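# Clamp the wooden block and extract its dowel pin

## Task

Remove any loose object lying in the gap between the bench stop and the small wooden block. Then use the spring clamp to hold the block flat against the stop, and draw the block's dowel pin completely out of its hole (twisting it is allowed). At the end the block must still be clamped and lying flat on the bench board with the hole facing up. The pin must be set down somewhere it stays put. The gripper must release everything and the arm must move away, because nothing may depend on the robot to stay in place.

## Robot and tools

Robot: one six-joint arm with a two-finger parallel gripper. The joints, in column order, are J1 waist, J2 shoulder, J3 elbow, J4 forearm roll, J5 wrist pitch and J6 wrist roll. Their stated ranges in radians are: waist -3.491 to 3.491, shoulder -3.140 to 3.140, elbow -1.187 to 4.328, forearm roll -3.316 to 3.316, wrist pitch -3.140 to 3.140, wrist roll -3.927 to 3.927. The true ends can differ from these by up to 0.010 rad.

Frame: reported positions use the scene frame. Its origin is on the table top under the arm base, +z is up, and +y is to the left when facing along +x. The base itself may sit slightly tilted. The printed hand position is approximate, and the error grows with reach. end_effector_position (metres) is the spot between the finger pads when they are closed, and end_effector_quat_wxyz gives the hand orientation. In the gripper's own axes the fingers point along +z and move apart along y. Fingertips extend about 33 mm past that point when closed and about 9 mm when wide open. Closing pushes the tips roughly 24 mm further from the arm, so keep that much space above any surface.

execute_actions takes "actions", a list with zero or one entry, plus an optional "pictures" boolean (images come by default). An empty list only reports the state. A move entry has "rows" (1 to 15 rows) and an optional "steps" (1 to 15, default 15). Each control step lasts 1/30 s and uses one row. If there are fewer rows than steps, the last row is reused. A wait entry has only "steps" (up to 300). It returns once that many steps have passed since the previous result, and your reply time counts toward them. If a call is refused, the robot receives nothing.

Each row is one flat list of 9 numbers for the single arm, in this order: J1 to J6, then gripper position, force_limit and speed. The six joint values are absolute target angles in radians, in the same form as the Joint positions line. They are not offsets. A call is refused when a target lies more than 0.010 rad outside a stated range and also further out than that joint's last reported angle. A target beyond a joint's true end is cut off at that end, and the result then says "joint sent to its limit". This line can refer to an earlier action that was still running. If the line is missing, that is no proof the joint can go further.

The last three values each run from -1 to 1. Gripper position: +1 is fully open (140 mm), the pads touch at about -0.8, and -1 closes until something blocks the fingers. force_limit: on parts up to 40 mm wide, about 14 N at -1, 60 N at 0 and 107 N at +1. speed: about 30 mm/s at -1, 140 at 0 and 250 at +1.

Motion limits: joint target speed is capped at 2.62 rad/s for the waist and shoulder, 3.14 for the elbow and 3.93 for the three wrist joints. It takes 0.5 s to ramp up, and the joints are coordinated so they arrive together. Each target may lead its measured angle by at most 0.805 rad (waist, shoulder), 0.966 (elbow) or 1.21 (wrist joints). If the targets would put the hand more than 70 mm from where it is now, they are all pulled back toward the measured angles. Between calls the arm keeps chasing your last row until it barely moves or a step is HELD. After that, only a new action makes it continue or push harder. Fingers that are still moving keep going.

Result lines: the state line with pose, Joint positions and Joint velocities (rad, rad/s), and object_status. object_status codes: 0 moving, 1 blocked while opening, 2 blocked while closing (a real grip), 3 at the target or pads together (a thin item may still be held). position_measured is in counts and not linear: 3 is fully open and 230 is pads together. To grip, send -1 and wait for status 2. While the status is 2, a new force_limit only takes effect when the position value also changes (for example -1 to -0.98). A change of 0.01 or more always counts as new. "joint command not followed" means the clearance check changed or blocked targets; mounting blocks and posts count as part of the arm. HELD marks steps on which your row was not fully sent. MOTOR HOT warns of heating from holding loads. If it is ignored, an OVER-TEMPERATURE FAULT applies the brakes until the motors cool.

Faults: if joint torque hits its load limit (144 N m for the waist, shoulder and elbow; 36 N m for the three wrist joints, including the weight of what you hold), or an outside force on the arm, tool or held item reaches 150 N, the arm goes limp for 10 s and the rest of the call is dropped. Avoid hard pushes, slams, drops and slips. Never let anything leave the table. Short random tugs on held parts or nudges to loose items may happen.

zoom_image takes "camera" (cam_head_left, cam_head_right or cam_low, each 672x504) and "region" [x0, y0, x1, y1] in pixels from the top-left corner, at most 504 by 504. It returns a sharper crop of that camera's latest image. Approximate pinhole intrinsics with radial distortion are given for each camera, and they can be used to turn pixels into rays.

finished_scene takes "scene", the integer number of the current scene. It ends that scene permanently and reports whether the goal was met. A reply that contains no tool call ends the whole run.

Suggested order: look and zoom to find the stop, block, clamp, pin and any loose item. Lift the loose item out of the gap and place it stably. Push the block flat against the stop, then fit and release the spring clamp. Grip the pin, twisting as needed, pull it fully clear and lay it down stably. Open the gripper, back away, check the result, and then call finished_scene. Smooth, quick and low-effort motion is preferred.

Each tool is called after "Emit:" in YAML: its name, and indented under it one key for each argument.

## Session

Emit:
execute_actions:
  actions: []

Scene clock: 0.00 s of 6465.00 s.
end_effector_position=(+0.3882, -0.0984, +0.1421) position_measured=3 object_status=3 end_effector_quat_wxyz=(+0.404, -0.079, +0.830, +0.376)
Joint positions: [-1.103  0.77  -0.32  -1.172 -1.271  0.51 ]
Joint velocities: [-0.    -0.     0.    -0.     0.     0.002]

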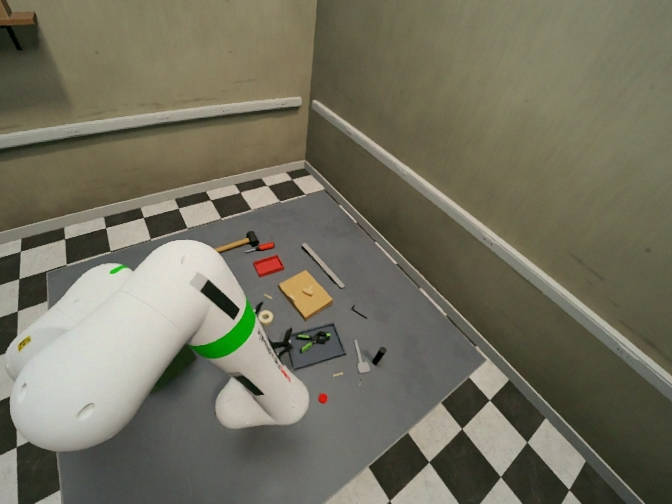

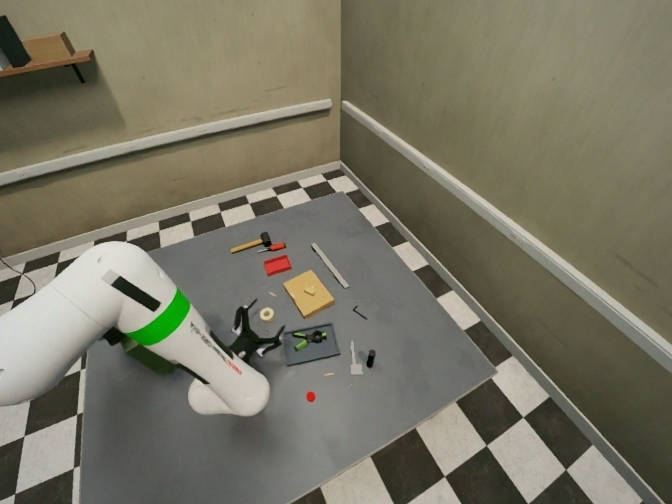

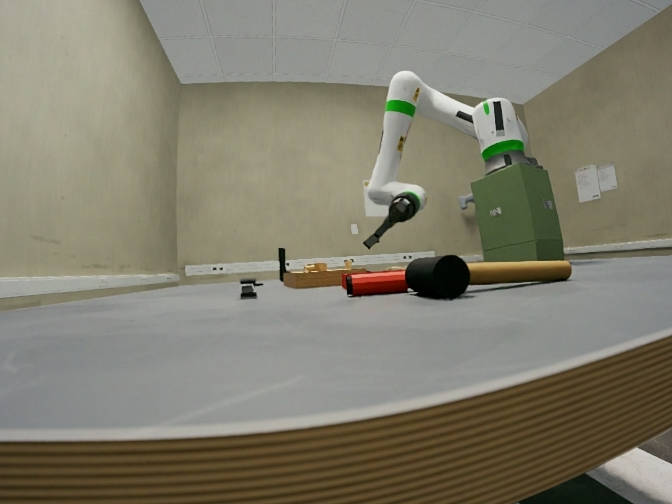

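Emit:
execute_actions:
  actions: []

Scene clock: 25.20 s of 6465.00 s.
end_effector_position=(+0.3882, -0.0984, +0.1421) position_measured=3 object_status=3 end_effector_quat_wxyz=(+0.404, -0.079, +0.830, +0.376)
Joint positions: [-1.103  0.77  -0.32  -1.172 -1.271  0.51 ]
Joint velocities: [ 0.001 -0.001  0.     0.001 -0.002  0.001]
Steps of this call (steps 1 to 90: nothing new was sent; then 22.20 s passed at rest). Readings (joint positions | what the end effector reports):
1: [-1.103 0.770 -0.320 -1.172 -1.271 0.510] | position_measured=3 object_status=3
2: [-1.103 0.770 -0.320 -1.172 -1.271 0.510] | position_measured=3 object_status=3
4: [-1.103 0.770 -0.320 -1.172 -1.271 0.510] | position_measured=3 object_status=3
8: [-1.103 0.770 -0.320 -1.172 -1.271 0.510] | position_measured=3 object_status=3
90: the state above

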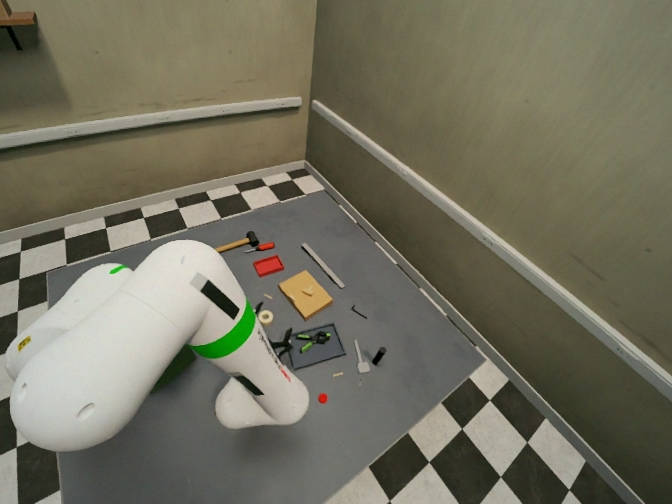

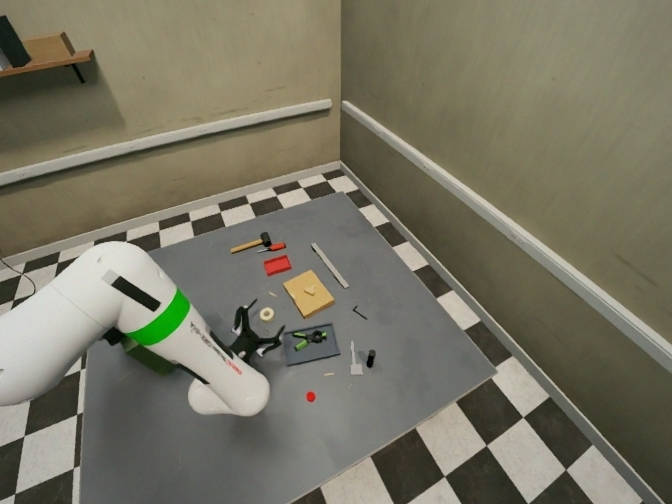

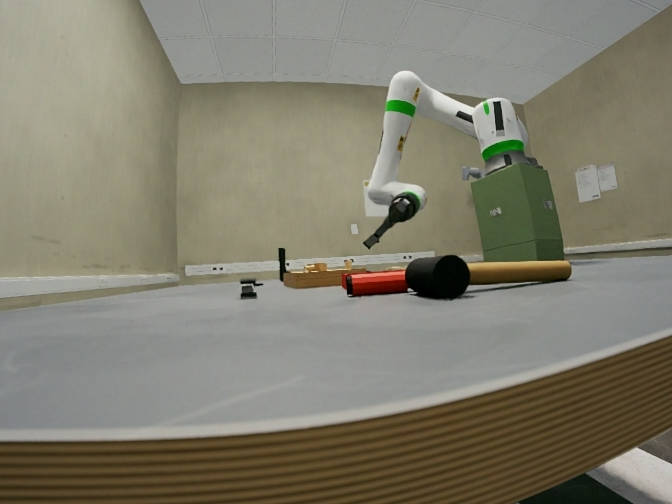

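Emit:
zoom_image:
  camera: "cam_head_left"
  region: [260, 250, 380, 380]

Emit:
zoom_image:
  camera: "cam_low"
  region: [270, 235, 390, 300]

Region (260, 250, 380, 380) of cam_head_left's 672x504 image, scaled by 3.877, with more detail than that image has; it fills the left 465 columns of this view, and the rest is white.

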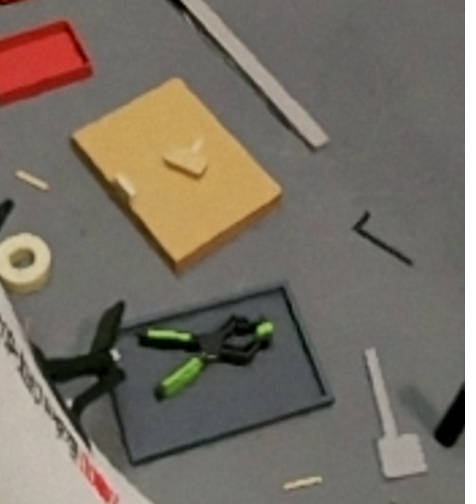

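Region (270, 235, 390, 300) of cam_low's 672x504 image, scaled by 4.200, with more detail than that image has; it fills the top 273 rows of this view, and the rest is white.

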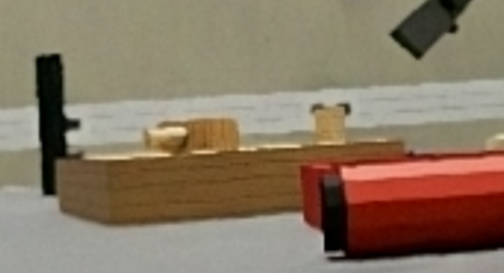

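Emit:
zoom_image:
  camera: "cam_head_left"
  region: [275, 265, 340, 325]

Emit:
zoom_image:
  camera: "cam_head_right"
  region: [275, 265, 340, 325]

Emit:
zoom_image:
  camera: "cam_low"
  region: [280, 250, 370, 290]

Region (275, 265, 340, 325) of cam_head_left's 672x504 image, scaled by 7.754, with more detail than that image has; it fills the top 465 rows of this view, and the rest is white.

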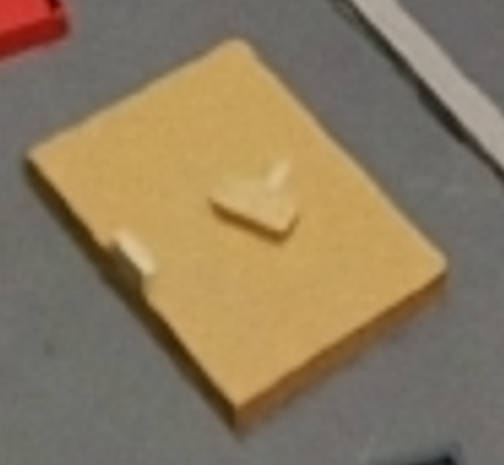

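Region (275, 265, 340, 325) of cam_head_right's 672x504 image, scaled by 7.754, with more detail than that image has; it fills the top 465 rows of this view, and the rest is white.

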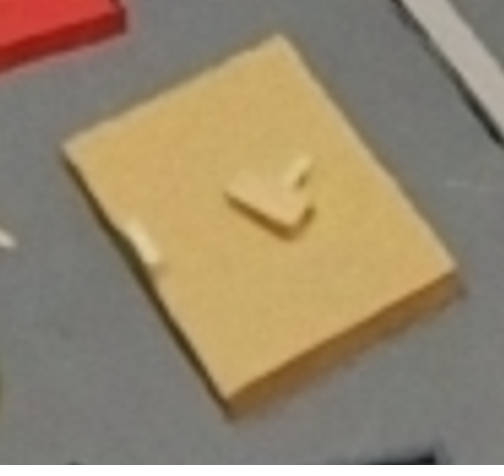

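Region (280, 250, 370, 290) of cam_low's 672x504 image, scaled by 5.600, with more detail than that image has.

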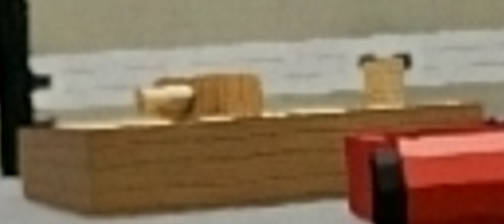

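Emit:
zoom_image:
  camera: "cam_head_left"
  region: [286, 280, 322, 308]

Emit:
zoom_image:
  camera: "cam_head_right"
  region: [286, 280, 322, 308]

Region (286, 280, 322, 308) of cam_head_left's 672x504 image, scaled by 14.000, with more detail than that image has.

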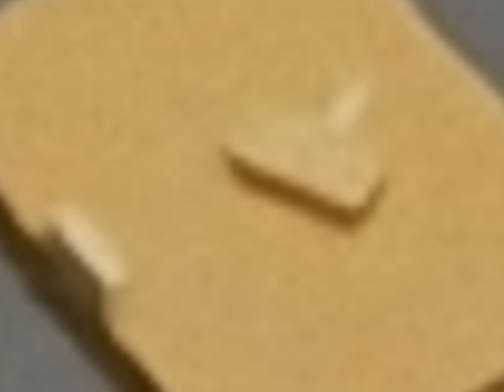

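Region (286, 280, 322, 308) of cam_head_right's 672x504 image, scaled by 14.000, with more detail than that image has.

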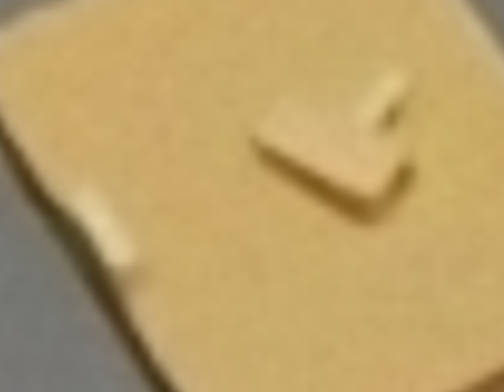

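Emit:
execute_actions:
  actions:
    - {"rows": [[-0.475,0.55,-0.18,-0.52,-1.06,-0.4,-0.28,0,0]], "steps": 15}
  pictures: false

Emit:
execute_actions:
  actions:
    - {"rows": [[0.1527,0.6913,-0.0386,0.1232,-0.8440,-1.289,-0.28,0,0]], "steps": 15}
  pictures: false

Emit:
execute_actions:
  actions:
    - {"steps": 30}

Scene clock: 145.70 s of 6465.00 s.
end_effector_position=(+0.3923, -0.0911, +0.1231) position_measured=105 object_status=0 end_effector_quat_wxyz=(+0.111, -0.214, +0.913, +0.330)
Joint positions: [-0.613  0.598 -0.211 -0.664 -1.106 -0.2  ]
Joint velocities: [ 1.181 -0.415  0.261  1.22   0.394 -1.701]
Steps of this call (steps 1 to 90: nothing new was sent; then 117.00 s passed at rest; steps 91 to 105: all 15 steps of this action). Readings (joint positions | what the end effector reports):
91: [-1.103 0.770 -0.320 -1.172 -1.271 0.509] | position_measured=3 object_status=0
92: [-1.100 0.769 -0.320 -1.169 -1.270 0.505] | position_measured=6 object_status=0
94: [-1.078 0.762 -0.315 -1.146 -1.262 0.473] | position_measured=21 object_status=0
98: [-0.963 0.721 -0.289 -1.027 -1.224 0.307] | position_measured=51 object_status=0
105: the state above

Scene clock: 146.20 s of 6465.00 s.
end_effector_position=(+0.5390, -0.0513, +0.1181) position_measured=164 object_status=3 end_effector_quat_wxyz=(-0.026, -0.291, +0.952, +0.085)
Joint positions: [-0.047  0.645 -0.084 -0.081 -0.913 -1.006]
Joint velocities: [ 0.865  0.203  0.194  0.883  0.296 -1.22 ]
Steps of this call (steps 1 to 15: all 15 steps of this action). Readings (joint positions | what the end effector reports):
1: [-0.576 0.585 -0.202 -0.625 -1.094 -0.254] | position_measured=112 object_status=0
2: [-0.540 0.575 -0.194 -0.587 -1.082 -0.306] | position_measured=120 object_status=0
4: [-0.453 0.570 -0.175 -0.497 -1.052 -0.431] | position_measured=135 object_status=0
8: [-0.281 0.589 -0.136 -0.321 -0.993 -0.675] | position_measured=163 object_status=0
15: the state above

Scene clock: 147.20 s of 6465.00 s.
end_effector_position=(+0.6108, +0.0193, +0.1298) position_measured=164 object_status=3 end_effector_quat_wxyz=(+0.000, -0.315, +0.949, +0.000)
Joint positions: [ 0.153  0.691 -0.039  0.123 -0.844 -1.289]
Joint velocities: [ 0.001 -0.     0.     0.002 -0.    -0.   ]
Steps of this call (steps 1 to 30: the robot went on to your last target). Readings (joint positions | what the end effector reports):
1: [-0.018 0.651 -0.077 -0.052 -0.903 -1.047] | position_measured=164 object_status=3
2: [0.010 0.658 -0.071 -0.023 -0.893 -1.087] | position_measured=164 object_status=3
4: [0.064 0.671 -0.059 0.032 -0.874 -1.163] | position_measured=164 object_status=3
8: [0.142 0.689 -0.041 0.112 -0.848 -1.274] | position_measured=164 object_status=3
30: the state above
The arm was judged still, so your last target was given up. Only a new action makes it travel on or press farther. Fingers that are still opening or closing keep moving.

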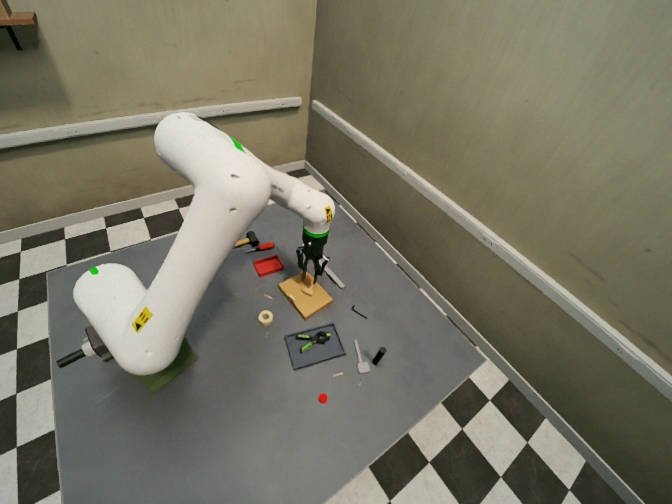

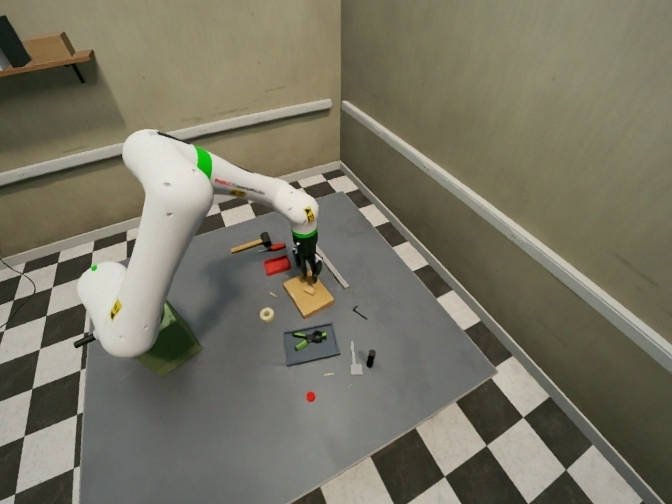

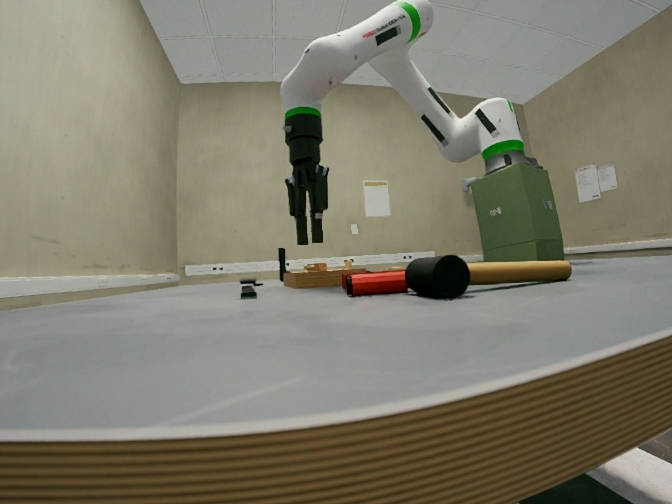

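Emit:
zoom_image:
  camera: "cam_low"
  region: [280, 220, 364, 290]

Emit:
zoom_image:
  camera: "cam_head_left"
  region: [280, 255, 340, 310]

Emit:
zoom_image:
  camera: "cam_head_right"
  region: [280, 255, 340, 310]

Region (280, 220, 364, 290) of cam_low's 672x504 image, scaled by 6.000, with more detail than that image has.

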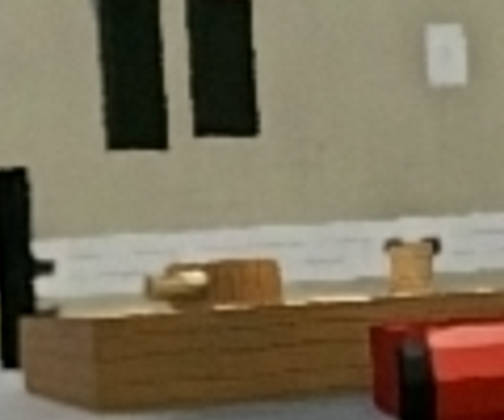

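Region (280, 255, 340, 310) of cam_head_left's 672x504 image, scaled by 8.400, with more detail than that image has; it fills the top 462 rows of this view, and the rest is white.

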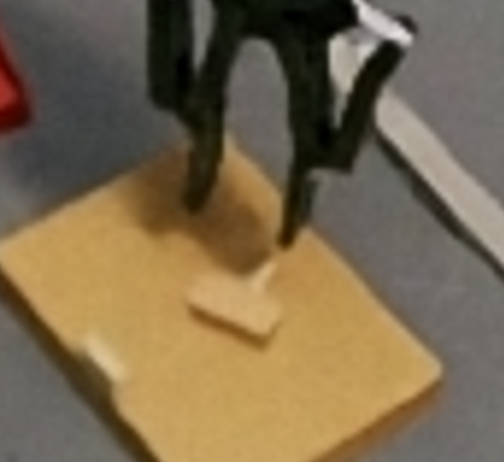

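Region (280, 255, 340, 310) of cam_head_right's 672x504 image, scaled by 8.400, with more detail than that image has; it fills the top 462 rows of this view, and the rest is white.

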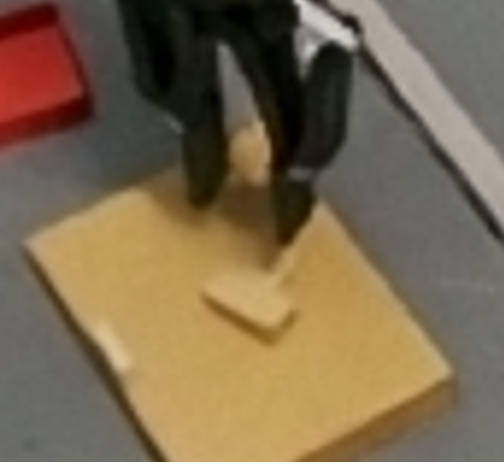

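Emit:
execute_actions:
  actions:
    - {"rows": [[0.1452,0.7608,-0.0196,0.1291,-0.7932,-1.290,-0.28,0,0]], "steps": 15}
  pictures: false

Emit:
execute_actions:
  actions:
    - {"steps": 10}

Emit:
zoom_image:
  camera: "cam_low"
  region: [280, 220, 364, 290]

Emit:
zoom_image:
  camera: "cam_head_left"
  region: [290, 265, 330, 305]

Emit:
zoom_image:
  camera: "cam_head_right"
  region: [290, 265, 330, 305]

Scene clock: 178.60 s of 6465.00 s.
end_effector_position=(+0.6175, +0.0199, +0.0948) position_measured=164 object_status=3 end_effector_quat_wxyz=(+0.000, -0.316, +0.949, +0.000)
Joint positions: [ 0.145  0.761 -0.02   0.129 -0.793 -1.29 ]
Joint velocities: [-0.002  0.001  0.     0.001  0.001  0.001]
Steps of this call (steps 1 to 90: nothing new was sent; then 27.90 s passed at rest; steps 91 to 105: all 15 steps of this action). Readings (joint positions | what the end effector reports):
91: [0.153 0.691 -0.039 0.123 -0.844 -1.289] | position_measured=164 object_status=3
92: [0.153 0.694 -0.038 0.124 -0.842 -1.289] | position_measured=164 object_status=3
94: [0.150 0.716 -0.032 0.125 -0.825 -1.289] | position_measured=164 object_status=3
98: [0.145 0.761 -0.020 0.129 -0.794 -1.290] | position_measured=164 object_status=3
105: the state above

Scene clock: 178.93 s of 6465.00 s.
end_effector_position=(+0.6175, +0.0199, +0.0948) position_measured=164 object_status=3 end_effector_quat_wxyz=(+0.000, -0.316, +0.949, +0.000)
Joint positions: [ 0.145  0.761 -0.02   0.129 -0.793 -1.29 ]
Joint velocities: [ 0.001 -0.     0.    -0.001  0.     0.   ]
Steps of this call (steps 1 to 10: the robot went on to your last target). Readings (joint positions | what the end effector reports):
1: [0.145 0.761 -0.020 0.129 -0.793 -1.290] | position_measured=164 object_status=3
2: [0.145 0.761 -0.020 0.129 -0.793 -1.290] | position_measured=164 object_status=3
4: [0.145 0.761 -0.020 0.129 -0.793 -1.290] | position_measured=164 object_status=3
8: [0.145 0.761 -0.020 0.129 -0.793 -1.290] | position_measured=164 object_status=3
10: the state above

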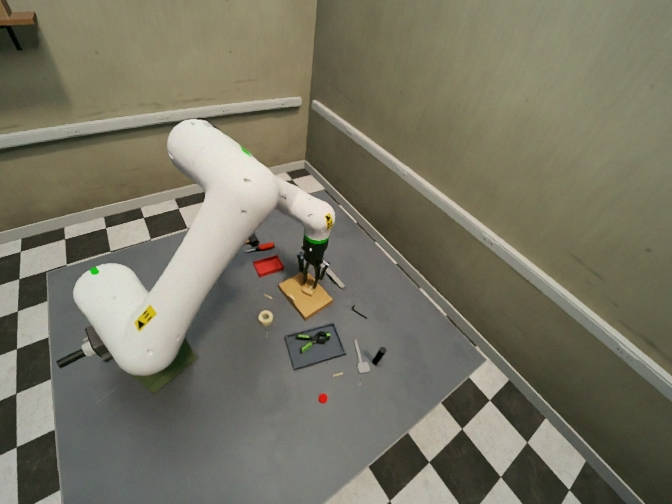

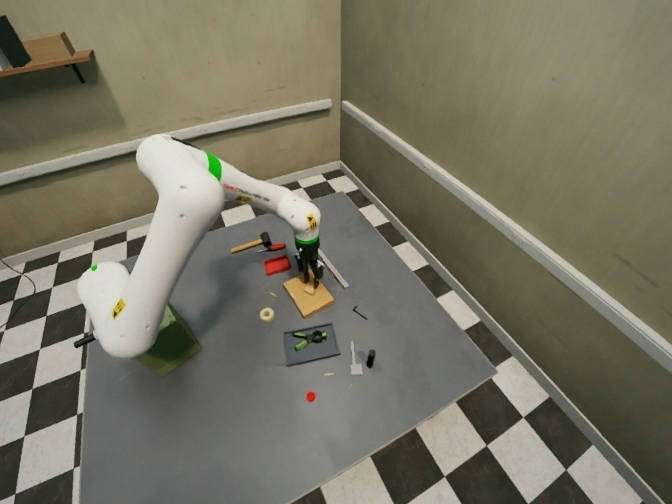

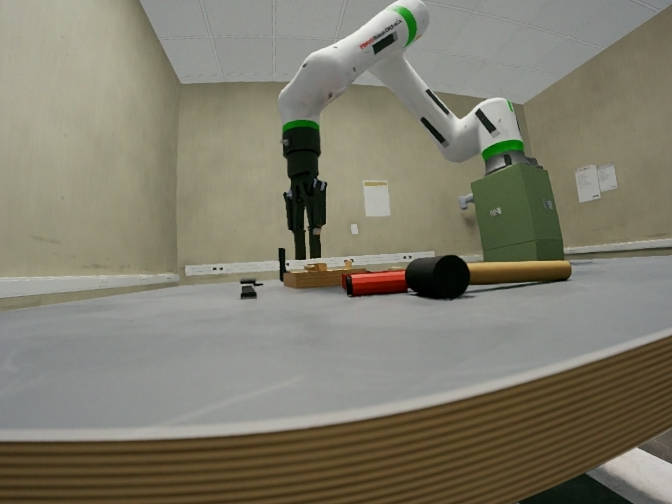

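Region (280, 220, 364, 290) of cam_low's 672x504 image, scaled by 6.000, with more detail than that image has.

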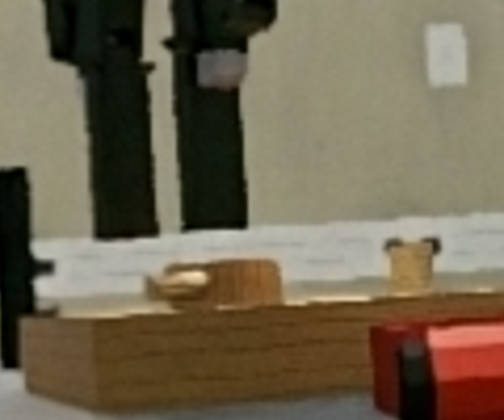

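Region (290, 265, 330, 305) of cam_head_left's 672x504 image, scaled by 12.600, with more detail than that image has.

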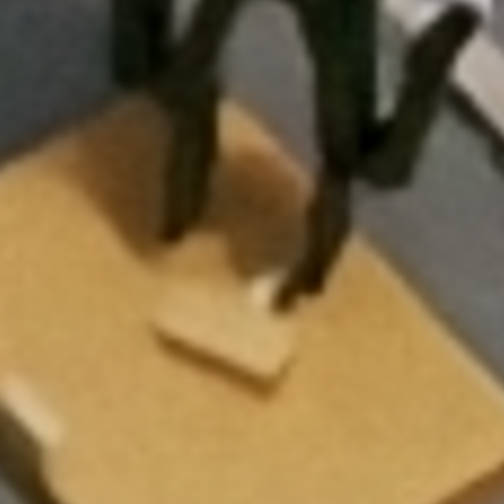

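Region (290, 265, 330, 305) of cam_head_right's 672x504 image, scaled by 12.600, with more detail than that image has.

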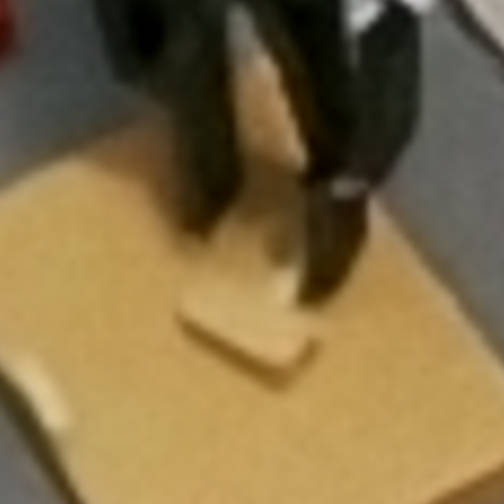

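Emit:
zoom_image:
  camera: "cam_head_left"
  region: [270, 240, 354, 324]

Emit:
zoom_image:
  camera: "cam_head_right"
  region: [270, 240, 354, 324]

Region (270, 240, 354, 324) of cam_head_left's 672x504 image, scaled by 6.000, with more detail than that image has.

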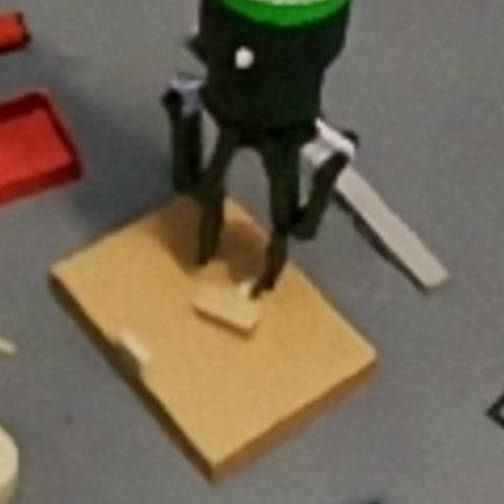

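Region (270, 240, 354, 324) of cam_head_right's 672x504 image, scaled by 6.000, with more detail than that image has.

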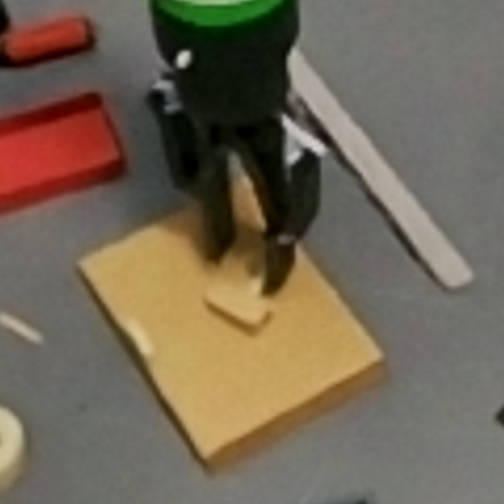

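Emit:
execute_actions:
  actions:
    - {"rows": [[0.1452,0.7608,-0.0196,0.1291,-0.7932,-1.290,0.23,0,0],[0.1452,0.7608,-0.0196,0.1291,-0.7932,-1.290,0.23,0,0],[0.1452,0.7608,-0.0196,0.1291,-0.7932,-1.290,0.23,0,0],[0.1452,0.7608,-0.0196,0.1291,-0.7932,-1.290,0.23,0,0],[0.1452,0.7608,-0.0196,0.1291,-0.7932,-1.290,0.23,0,0],[0.1438,0.7650,-0.0202,0.1298,-0.7884,-1.2896,0.23,0,0],[0.1425,0.7692,-0.0207,0.1304,-0.7835,-1.2892,0.23,0,0],[0.1411,0.7734,-0.0213,0.1311,-0.7787,-1.2888,0.23,0,0],[0.1397,0.7776,-0.0218,0.1317,-0.7738,-1.2884,0.23,0,0],[0.1384,0.7818,-0.0224,0.1324,-0.7690,-1.2880,0.23,0,0],[0.1370,0.7860,-0.0230,0.1330,-0.7641,-1.2876,0.23,0,0],[0.1356,0.7902,-0.0235,0.1337,-0.7593,-1.2872,0.23,0,0],[0.1342,0.7944,-0.0241,0.1343,-0.7544,-1.2868,0.23,0,0],[0.1329,0.7986,-0.0246,0.1350,-0.7496,-1.2864,0.23,0,0],[0.1315,0.8028,-0.0252,0.1356,-0.7447,-1.286,0.23,0,0]], "steps": 15}
  pictures: false

Emit:
execute_actions:
  actions:
    - {"steps": 8}

Emit:
zoom_image:
  camera: "cam_low"
  region: [280, 230, 364, 290]

Emit:
zoom_image:
  camera: "cam_head_left"
  region: [280, 255, 343, 318]

Emit:
zoom_image:
  camera: "cam_head_right"
  region: [280, 255, 343, 318]

Scene clock: 299.43 s of 6465.00 s.
end_effector_position=(+0.6163, +0.0151, +0.0738) position_measured=100 object_status=0 end_effector_quat_wxyz=(+0.000, -0.315, +0.949, +0.000)
Joint positions: [ 0.135  0.793 -0.024  0.134 -0.756 -1.287]
Joint velocities: [-0.043  0.124 -0.016  0.022  0.143  0.011]
Steps of this call (steps 1 to 15: the robot went on to your last target; steps 16 to 90: nothing new was sent; then 117.00 s passed at rest; steps 91 to 105: all 15 steps of this action). Readings (joint positions | what the end effector reports):
91: [0.145 0.761 -0.020 0.129 -0.793 -1.290] | position_measured=164 object_status=0
92: [0.145 0.761 -0.020 0.129 -0.793 -1.290] | position_measured=161 object_status=0
94: [0.145 0.761 -0.020 0.129 -0.793 -1.290] | position_measured=146 object_status=0
98: [0.144 0.765 -0.020 0.129 -0.788 -1.290] | position_measured=116 object_status=0
105: the state above

Scene clock: 299.70 s of 6465.00 s.
end_effector_position=(+0.6159, +0.0137, +0.0679) position_measured=100 object_status=3 end_effector_quat_wxyz=(+0.000, -0.315, +0.949, +0.000)
Joint positions: [ 0.132  0.803 -0.025  0.136 -0.745 -1.286]
Joint velocities: [-0.002  0.001 -0.    -0.002  0.001 -0.   ]
Steps of this call (steps 1 to 8: the robot went on to your last target). Readings (joint positions | what the end effector reports):
1: [0.133 0.798 -0.025 0.135 -0.751 -1.287] | position_measured=100 object_status=3
2: [0.132 0.801 -0.025 0.135 -0.747 -1.286] | position_measured=100 object_status=3
4: [0.132 0.803 -0.025 0.136 -0.745 -1.286] | position_measured=100 object_status=3
8: the state above

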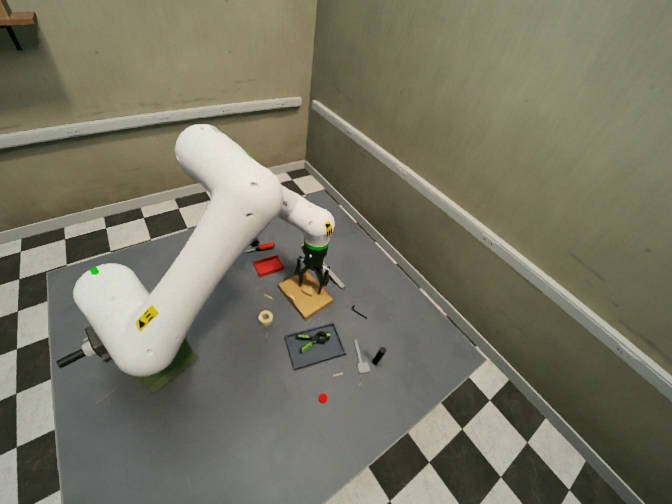

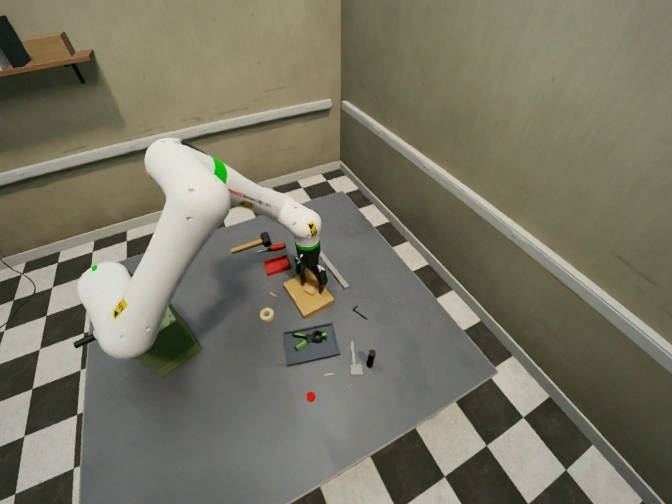

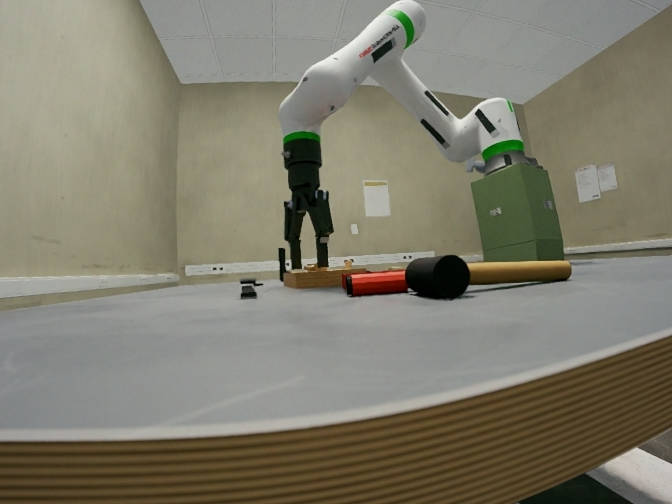

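Region (280, 230, 364, 290) of cam_low's 672x504 image, scaled by 6.000, with more detail than that image has; it fills the top 360 rows of this view, and the rest is white.

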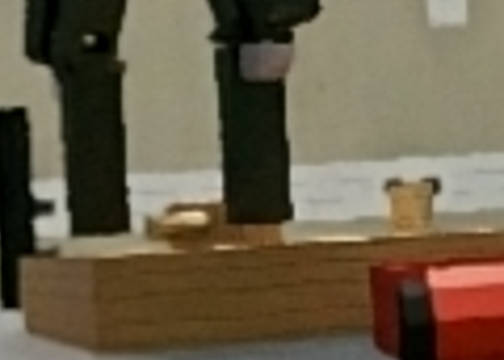

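Region (280, 255, 343, 318) of cam_head_left's 672x504 image, scaled by 8.000, with more detail than that image has.

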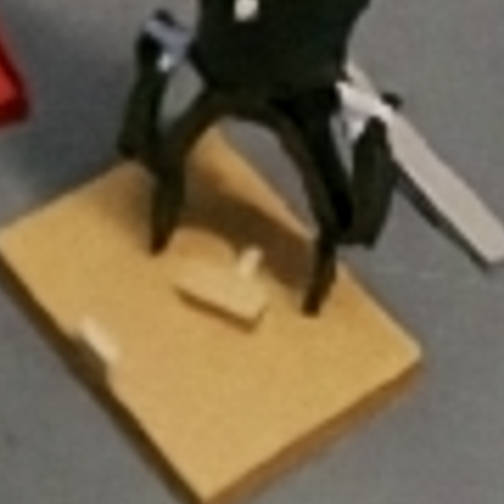

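Region (280, 255, 343, 318) of cam_head_right's 672x504 image, scaled by 8.000, with more detail than that image has.

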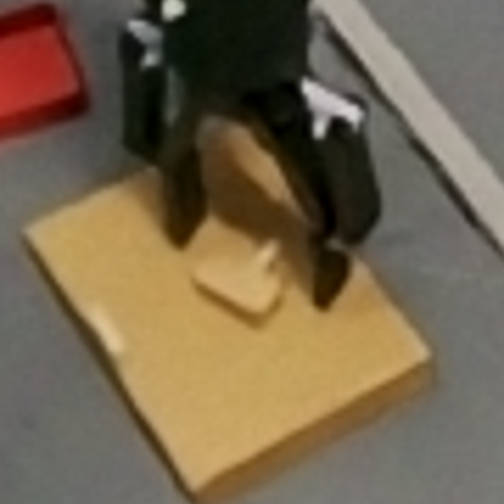

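Emit:
execute_actions:
  actions:
    - {"rows": [[0.1315,0.8028,-0.0252,0.1356,-0.7447,-1.286,-1,0.2,-0.3]], "steps": 15}
  pictures: false

Emit:
execute_actions:
  actions:
    - {"steps": 15}

Emit:
zoom_image:
  camera: "cam_low"
  region: [280, 230, 364, 290]

Scene clock: 313.53 s of 6465.00 s.
end_effector_position=(+0.6159, +0.0137, +0.0678) position_measured=177 object_status=0 end_effector_quat_wxyz=(+0.000, -0.315, +0.949, +0.000)
Joint positions: [ 0.131  0.803 -0.025  0.136 -0.745 -1.286]
Joint velocities: [-0.001  0.     0.    -0.001 -0.     0.   ]
Steps of this call (steps 1 to 30: the robot went on to your last target; steps 31 to 90: nothing new was sent; then 10.33 s passed at rest; steps 91 to 105: all 15 steps of this action). Readings (joint positions | what the end effector reports):
91: [0.132 0.803 -0.025 0.136 -0.745 -1.286] | position_measured=100 object_status=0
92: [0.132 0.803 -0.025 0.136 -0.745 -1.286] | position_measured=102 object_status=0
94: [0.131 0.803 -0.025 0.136 -0.745 -1.286] | position_measured=114 object_status=0
98: [0.131 0.803 -0.025 0.136 -0.745 -1.286] | position_measured=137 object_status=0
105: the state above

Scene clock: 314.03 s of 6465.00 s.
end_effector_position=(+0.6159, +0.0137, +0.0678) position_measured=222 object_status=2 end_effector_quat_wxyz=(+0.000, -0.315, +0.949, +0.000)
Joint positions: [ 0.131  0.803 -0.025  0.136 -0.745 -1.286]
Joint velocities: [-0.001  0.    -0.     0.    -0.001  0.001]
Steps of this call (steps 1 to 15: the robot went on to your last target). Readings (joint positions | what the end effector reports):
1: [0.131 0.803 -0.025 0.136 -0.745 -1.286] | position_measured=183 object_status=0
2: [0.131 0.803 -0.025 0.136 -0.745 -1.286] | position_measured=189 object_status=0
4: [0.131 0.803 -0.025 0.136 -0.745 -1.286] | position_measured=200 object_status=0
8: [0.131 0.803 -0.025 0.136 -0.745 -1.286] | position_measured=222 object_status=0
15: the state above
The arm was judged still, so your last target was given up. Only a new action makes it travel on or press farther. Fingers that are still opening or closing keep moving.

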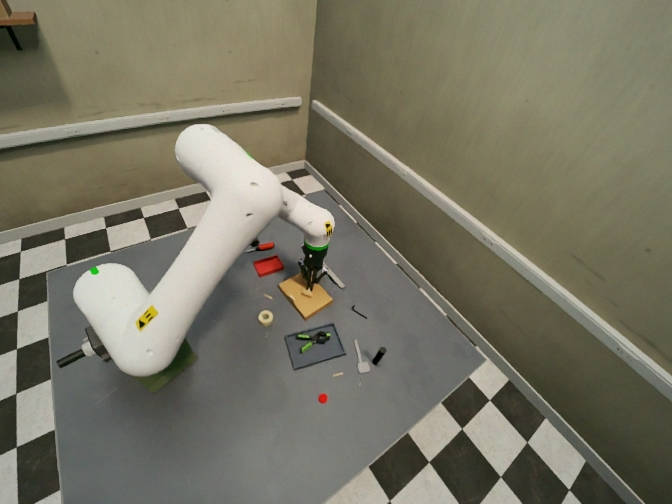

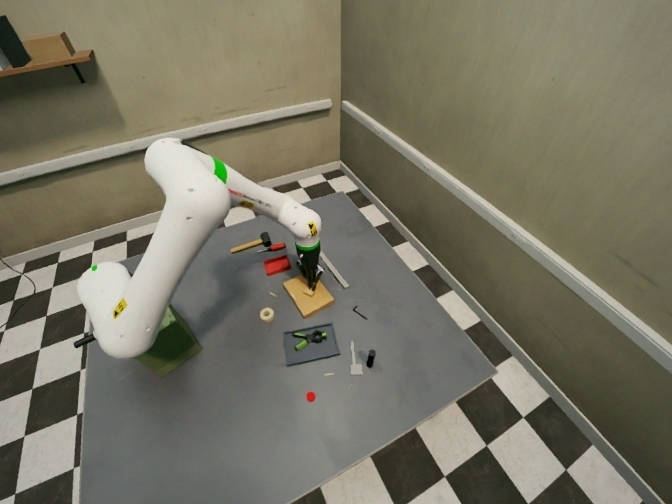

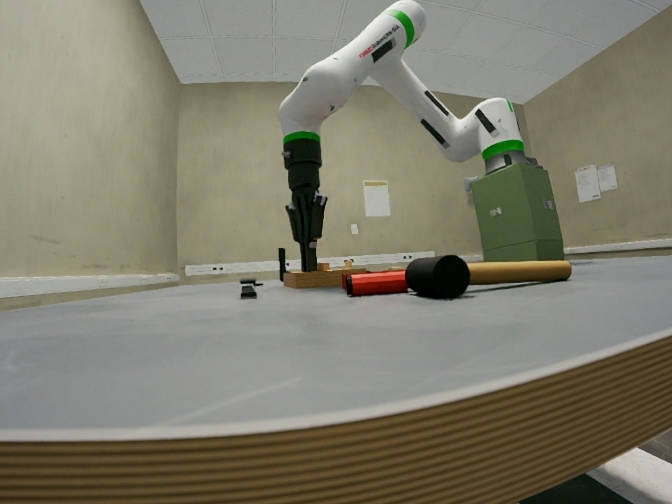

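Region (280, 230, 364, 290) of cam_low's 672x504 image, scaled by 6.000, with more detail than that image has; it fills the top 360 rows of this view, and the rest is white.

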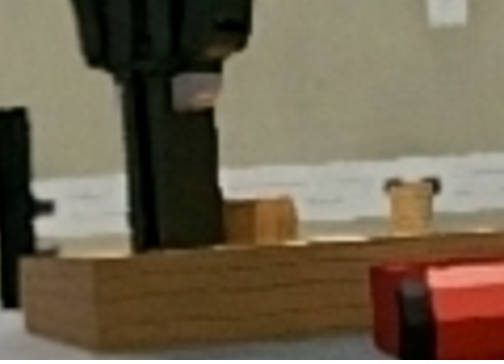

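Emit:
execute_actions:
  actions:
    - {"rows": [[0.1318,0.7990,-0.0257,0.1352,-0.7481,-1.286,-1,0.2,-0.3],[0.1322,0.7940,-0.0263,0.1346,-0.7525,-1.286,-1,0.2,-0.3],[0.1328,0.7860,-0.0272,0.1337,-0.7597,-1.29,-1,0.2,-0.3],[0.1335,0.7760,-0.0284,0.1326,-0.7686,-1.31,-1,0.2,-0.3],[0.1344,0.7640,-0.0299,0.1313,-0.7793,-1.34,-1,0.2,-0.3],[0.1354,0.7510,-0.0314,0.1298,-0.7908,-1.38,-1,0.2,-0.3],[0.1364,0.7380,-0.0330,0.1284,-0.8024,-1.42,-1,0.2,-0.3],[0.1374,0.7250,-0.0345,0.1270,-0.8140,-1.46,-1,0.2,-0.3],[0.1383,0.7130,-0.0360,0.1256,-0.8247,-1.50,-1,0.2,-0.3],[0.1391,0.7030,-0.0372,0.1245,-0.8336,-1.54,-1,0.2,-0.3],[0.14,0.6913,-0.0386,0.1232,-0.844,-1.5708,-1,0.2,-0.3]], "steps": 13}
  pictures: false

Emit:
execute_actions:
  actions:
    - {"rows": [[0.145,0.70,-0.30,0.0,0.45,-1.5708,-1,0.2,-0.3]], "steps": 15}
  pictures: false

Emit:
execute_actions:
  actions:
    - {"steps": 12}

Scene clock: 434.47 s of 6465.00 s.
end_effector_position=(+0.6123, +0.0119, +0.1178) position_measured=222 object_status=2 end_effector_quat_wxyz=(-0.000, -0.206, +0.979, +0.000)
Joint positions: [ 0.138  0.712 -0.036  0.126 -0.826 -1.506]
Joint velocities: [ 0.021 -0.285 -0.032 -0.03  -0.247 -0.88 ]
Steps of this call (steps 1 to 90: nothing new was sent; then 117.00 s passed at rest; steps 91 to 103: all 13 steps of this action). Readings (joint positions | what the end effector reports):
91: [0.131 0.803 -0.025 0.136 -0.745 -1.286] | position_measured=222 object_status=2
92: [0.131 0.802 -0.025 0.136 -0.745 -1.286] | position_measured=222 object_status=2
94: [0.132 0.794 -0.026 0.135 -0.753 -1.286] | position_measured=222 object_status=2
98: [0.134 0.763 -0.030 0.131 -0.780 -1.348] | position_measured=222 object_status=2
103: the state above

Scene clock: 434.97 s of 6465.00 s.
end_effector_position=(+0.7079, +0.0674, +0.1161) position_measured=222 object_status=2 end_effector_quat_wxyz=(+0.209, -0.151, +0.965, +0.057)
Joint positions: [ 0.142  0.699 -0.159  0.066 -0.281 -1.566]
Joint velocities: [ 0.006  0.004 -0.326 -0.151  1.688 -0.01 ]
Steps of this call (steps 1 to 15: all 15 steps of this action). Readings (joint positions | what the end effector reports):
1: [0.139 0.703 -0.037 0.125 -0.833 -1.533] | position_measured=222 object_status=2
2: [0.140 0.698 -0.039 0.123 -0.836 -1.552] | position_measured=222 object_status=2
4: [0.140 0.697 -0.048 0.118 -0.817 -1.566] | position_measured=222 object_status=2
8: [0.141 0.698 -0.084 0.100 -0.673 -1.564] | position_measured=222 object_status=2
15: the state above

Scene clock: 435.37 s of 6465.00 s.
end_effector_position=(+0.7987, +0.0937, +0.1977) position_measured=222 object_status=2 end_effector_quat_wxyz=(+0.453, -0.101, +0.880, +0.102)
Joint positions: [ 0.145  0.7   -0.286  0.006  0.378 -1.57 ]
Joint velocities: [ 0.003  0.002 -0.196 -0.093  1.015 -0.007]
Steps of this call (steps 1 to 12: the robot went on to your last target). Readings (joint positions | what the end effector reports):
1: [0.143 0.699 -0.170 0.060 -0.224 -1.567] | position_measured=222 object_status=2
2: [0.143 0.699 -0.181 0.055 -0.166 -1.567] | position_measured=222 object_status=2
4: [0.143 0.699 -0.204 0.045 -0.049 -1.568] | position_measured=222 object_status=2
8: [0.144 0.699 -0.249 0.024 0.185 -1.569] | position_measured=222 object_status=2
12: the state above

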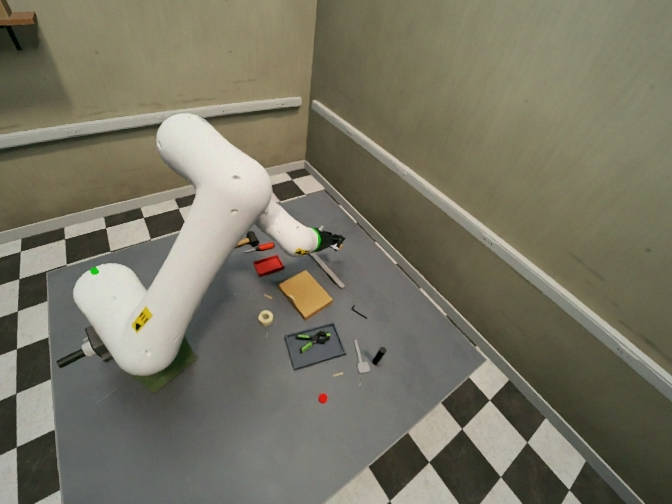

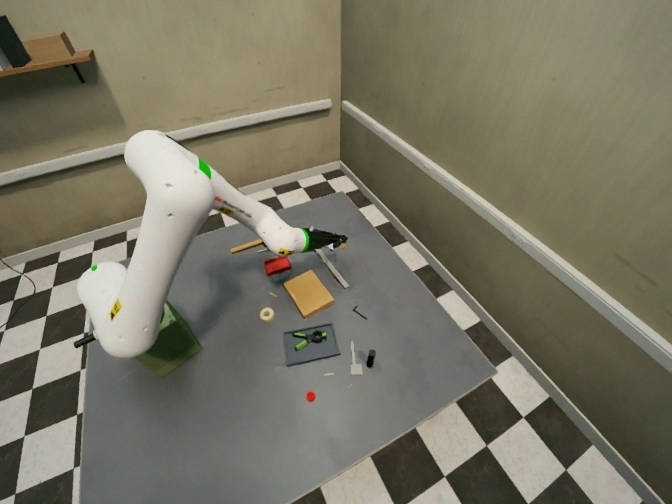

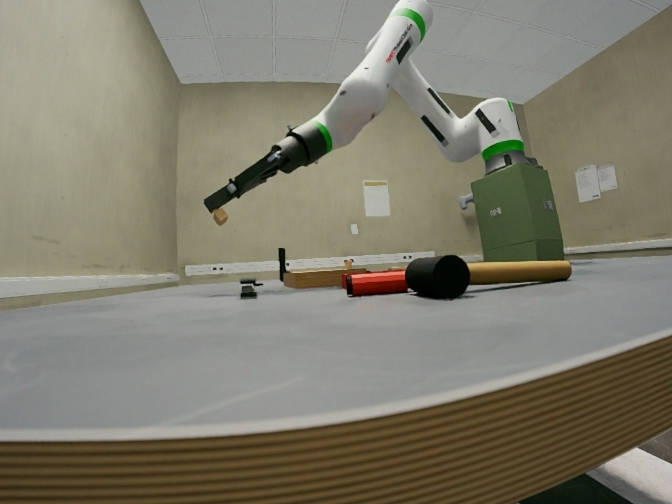

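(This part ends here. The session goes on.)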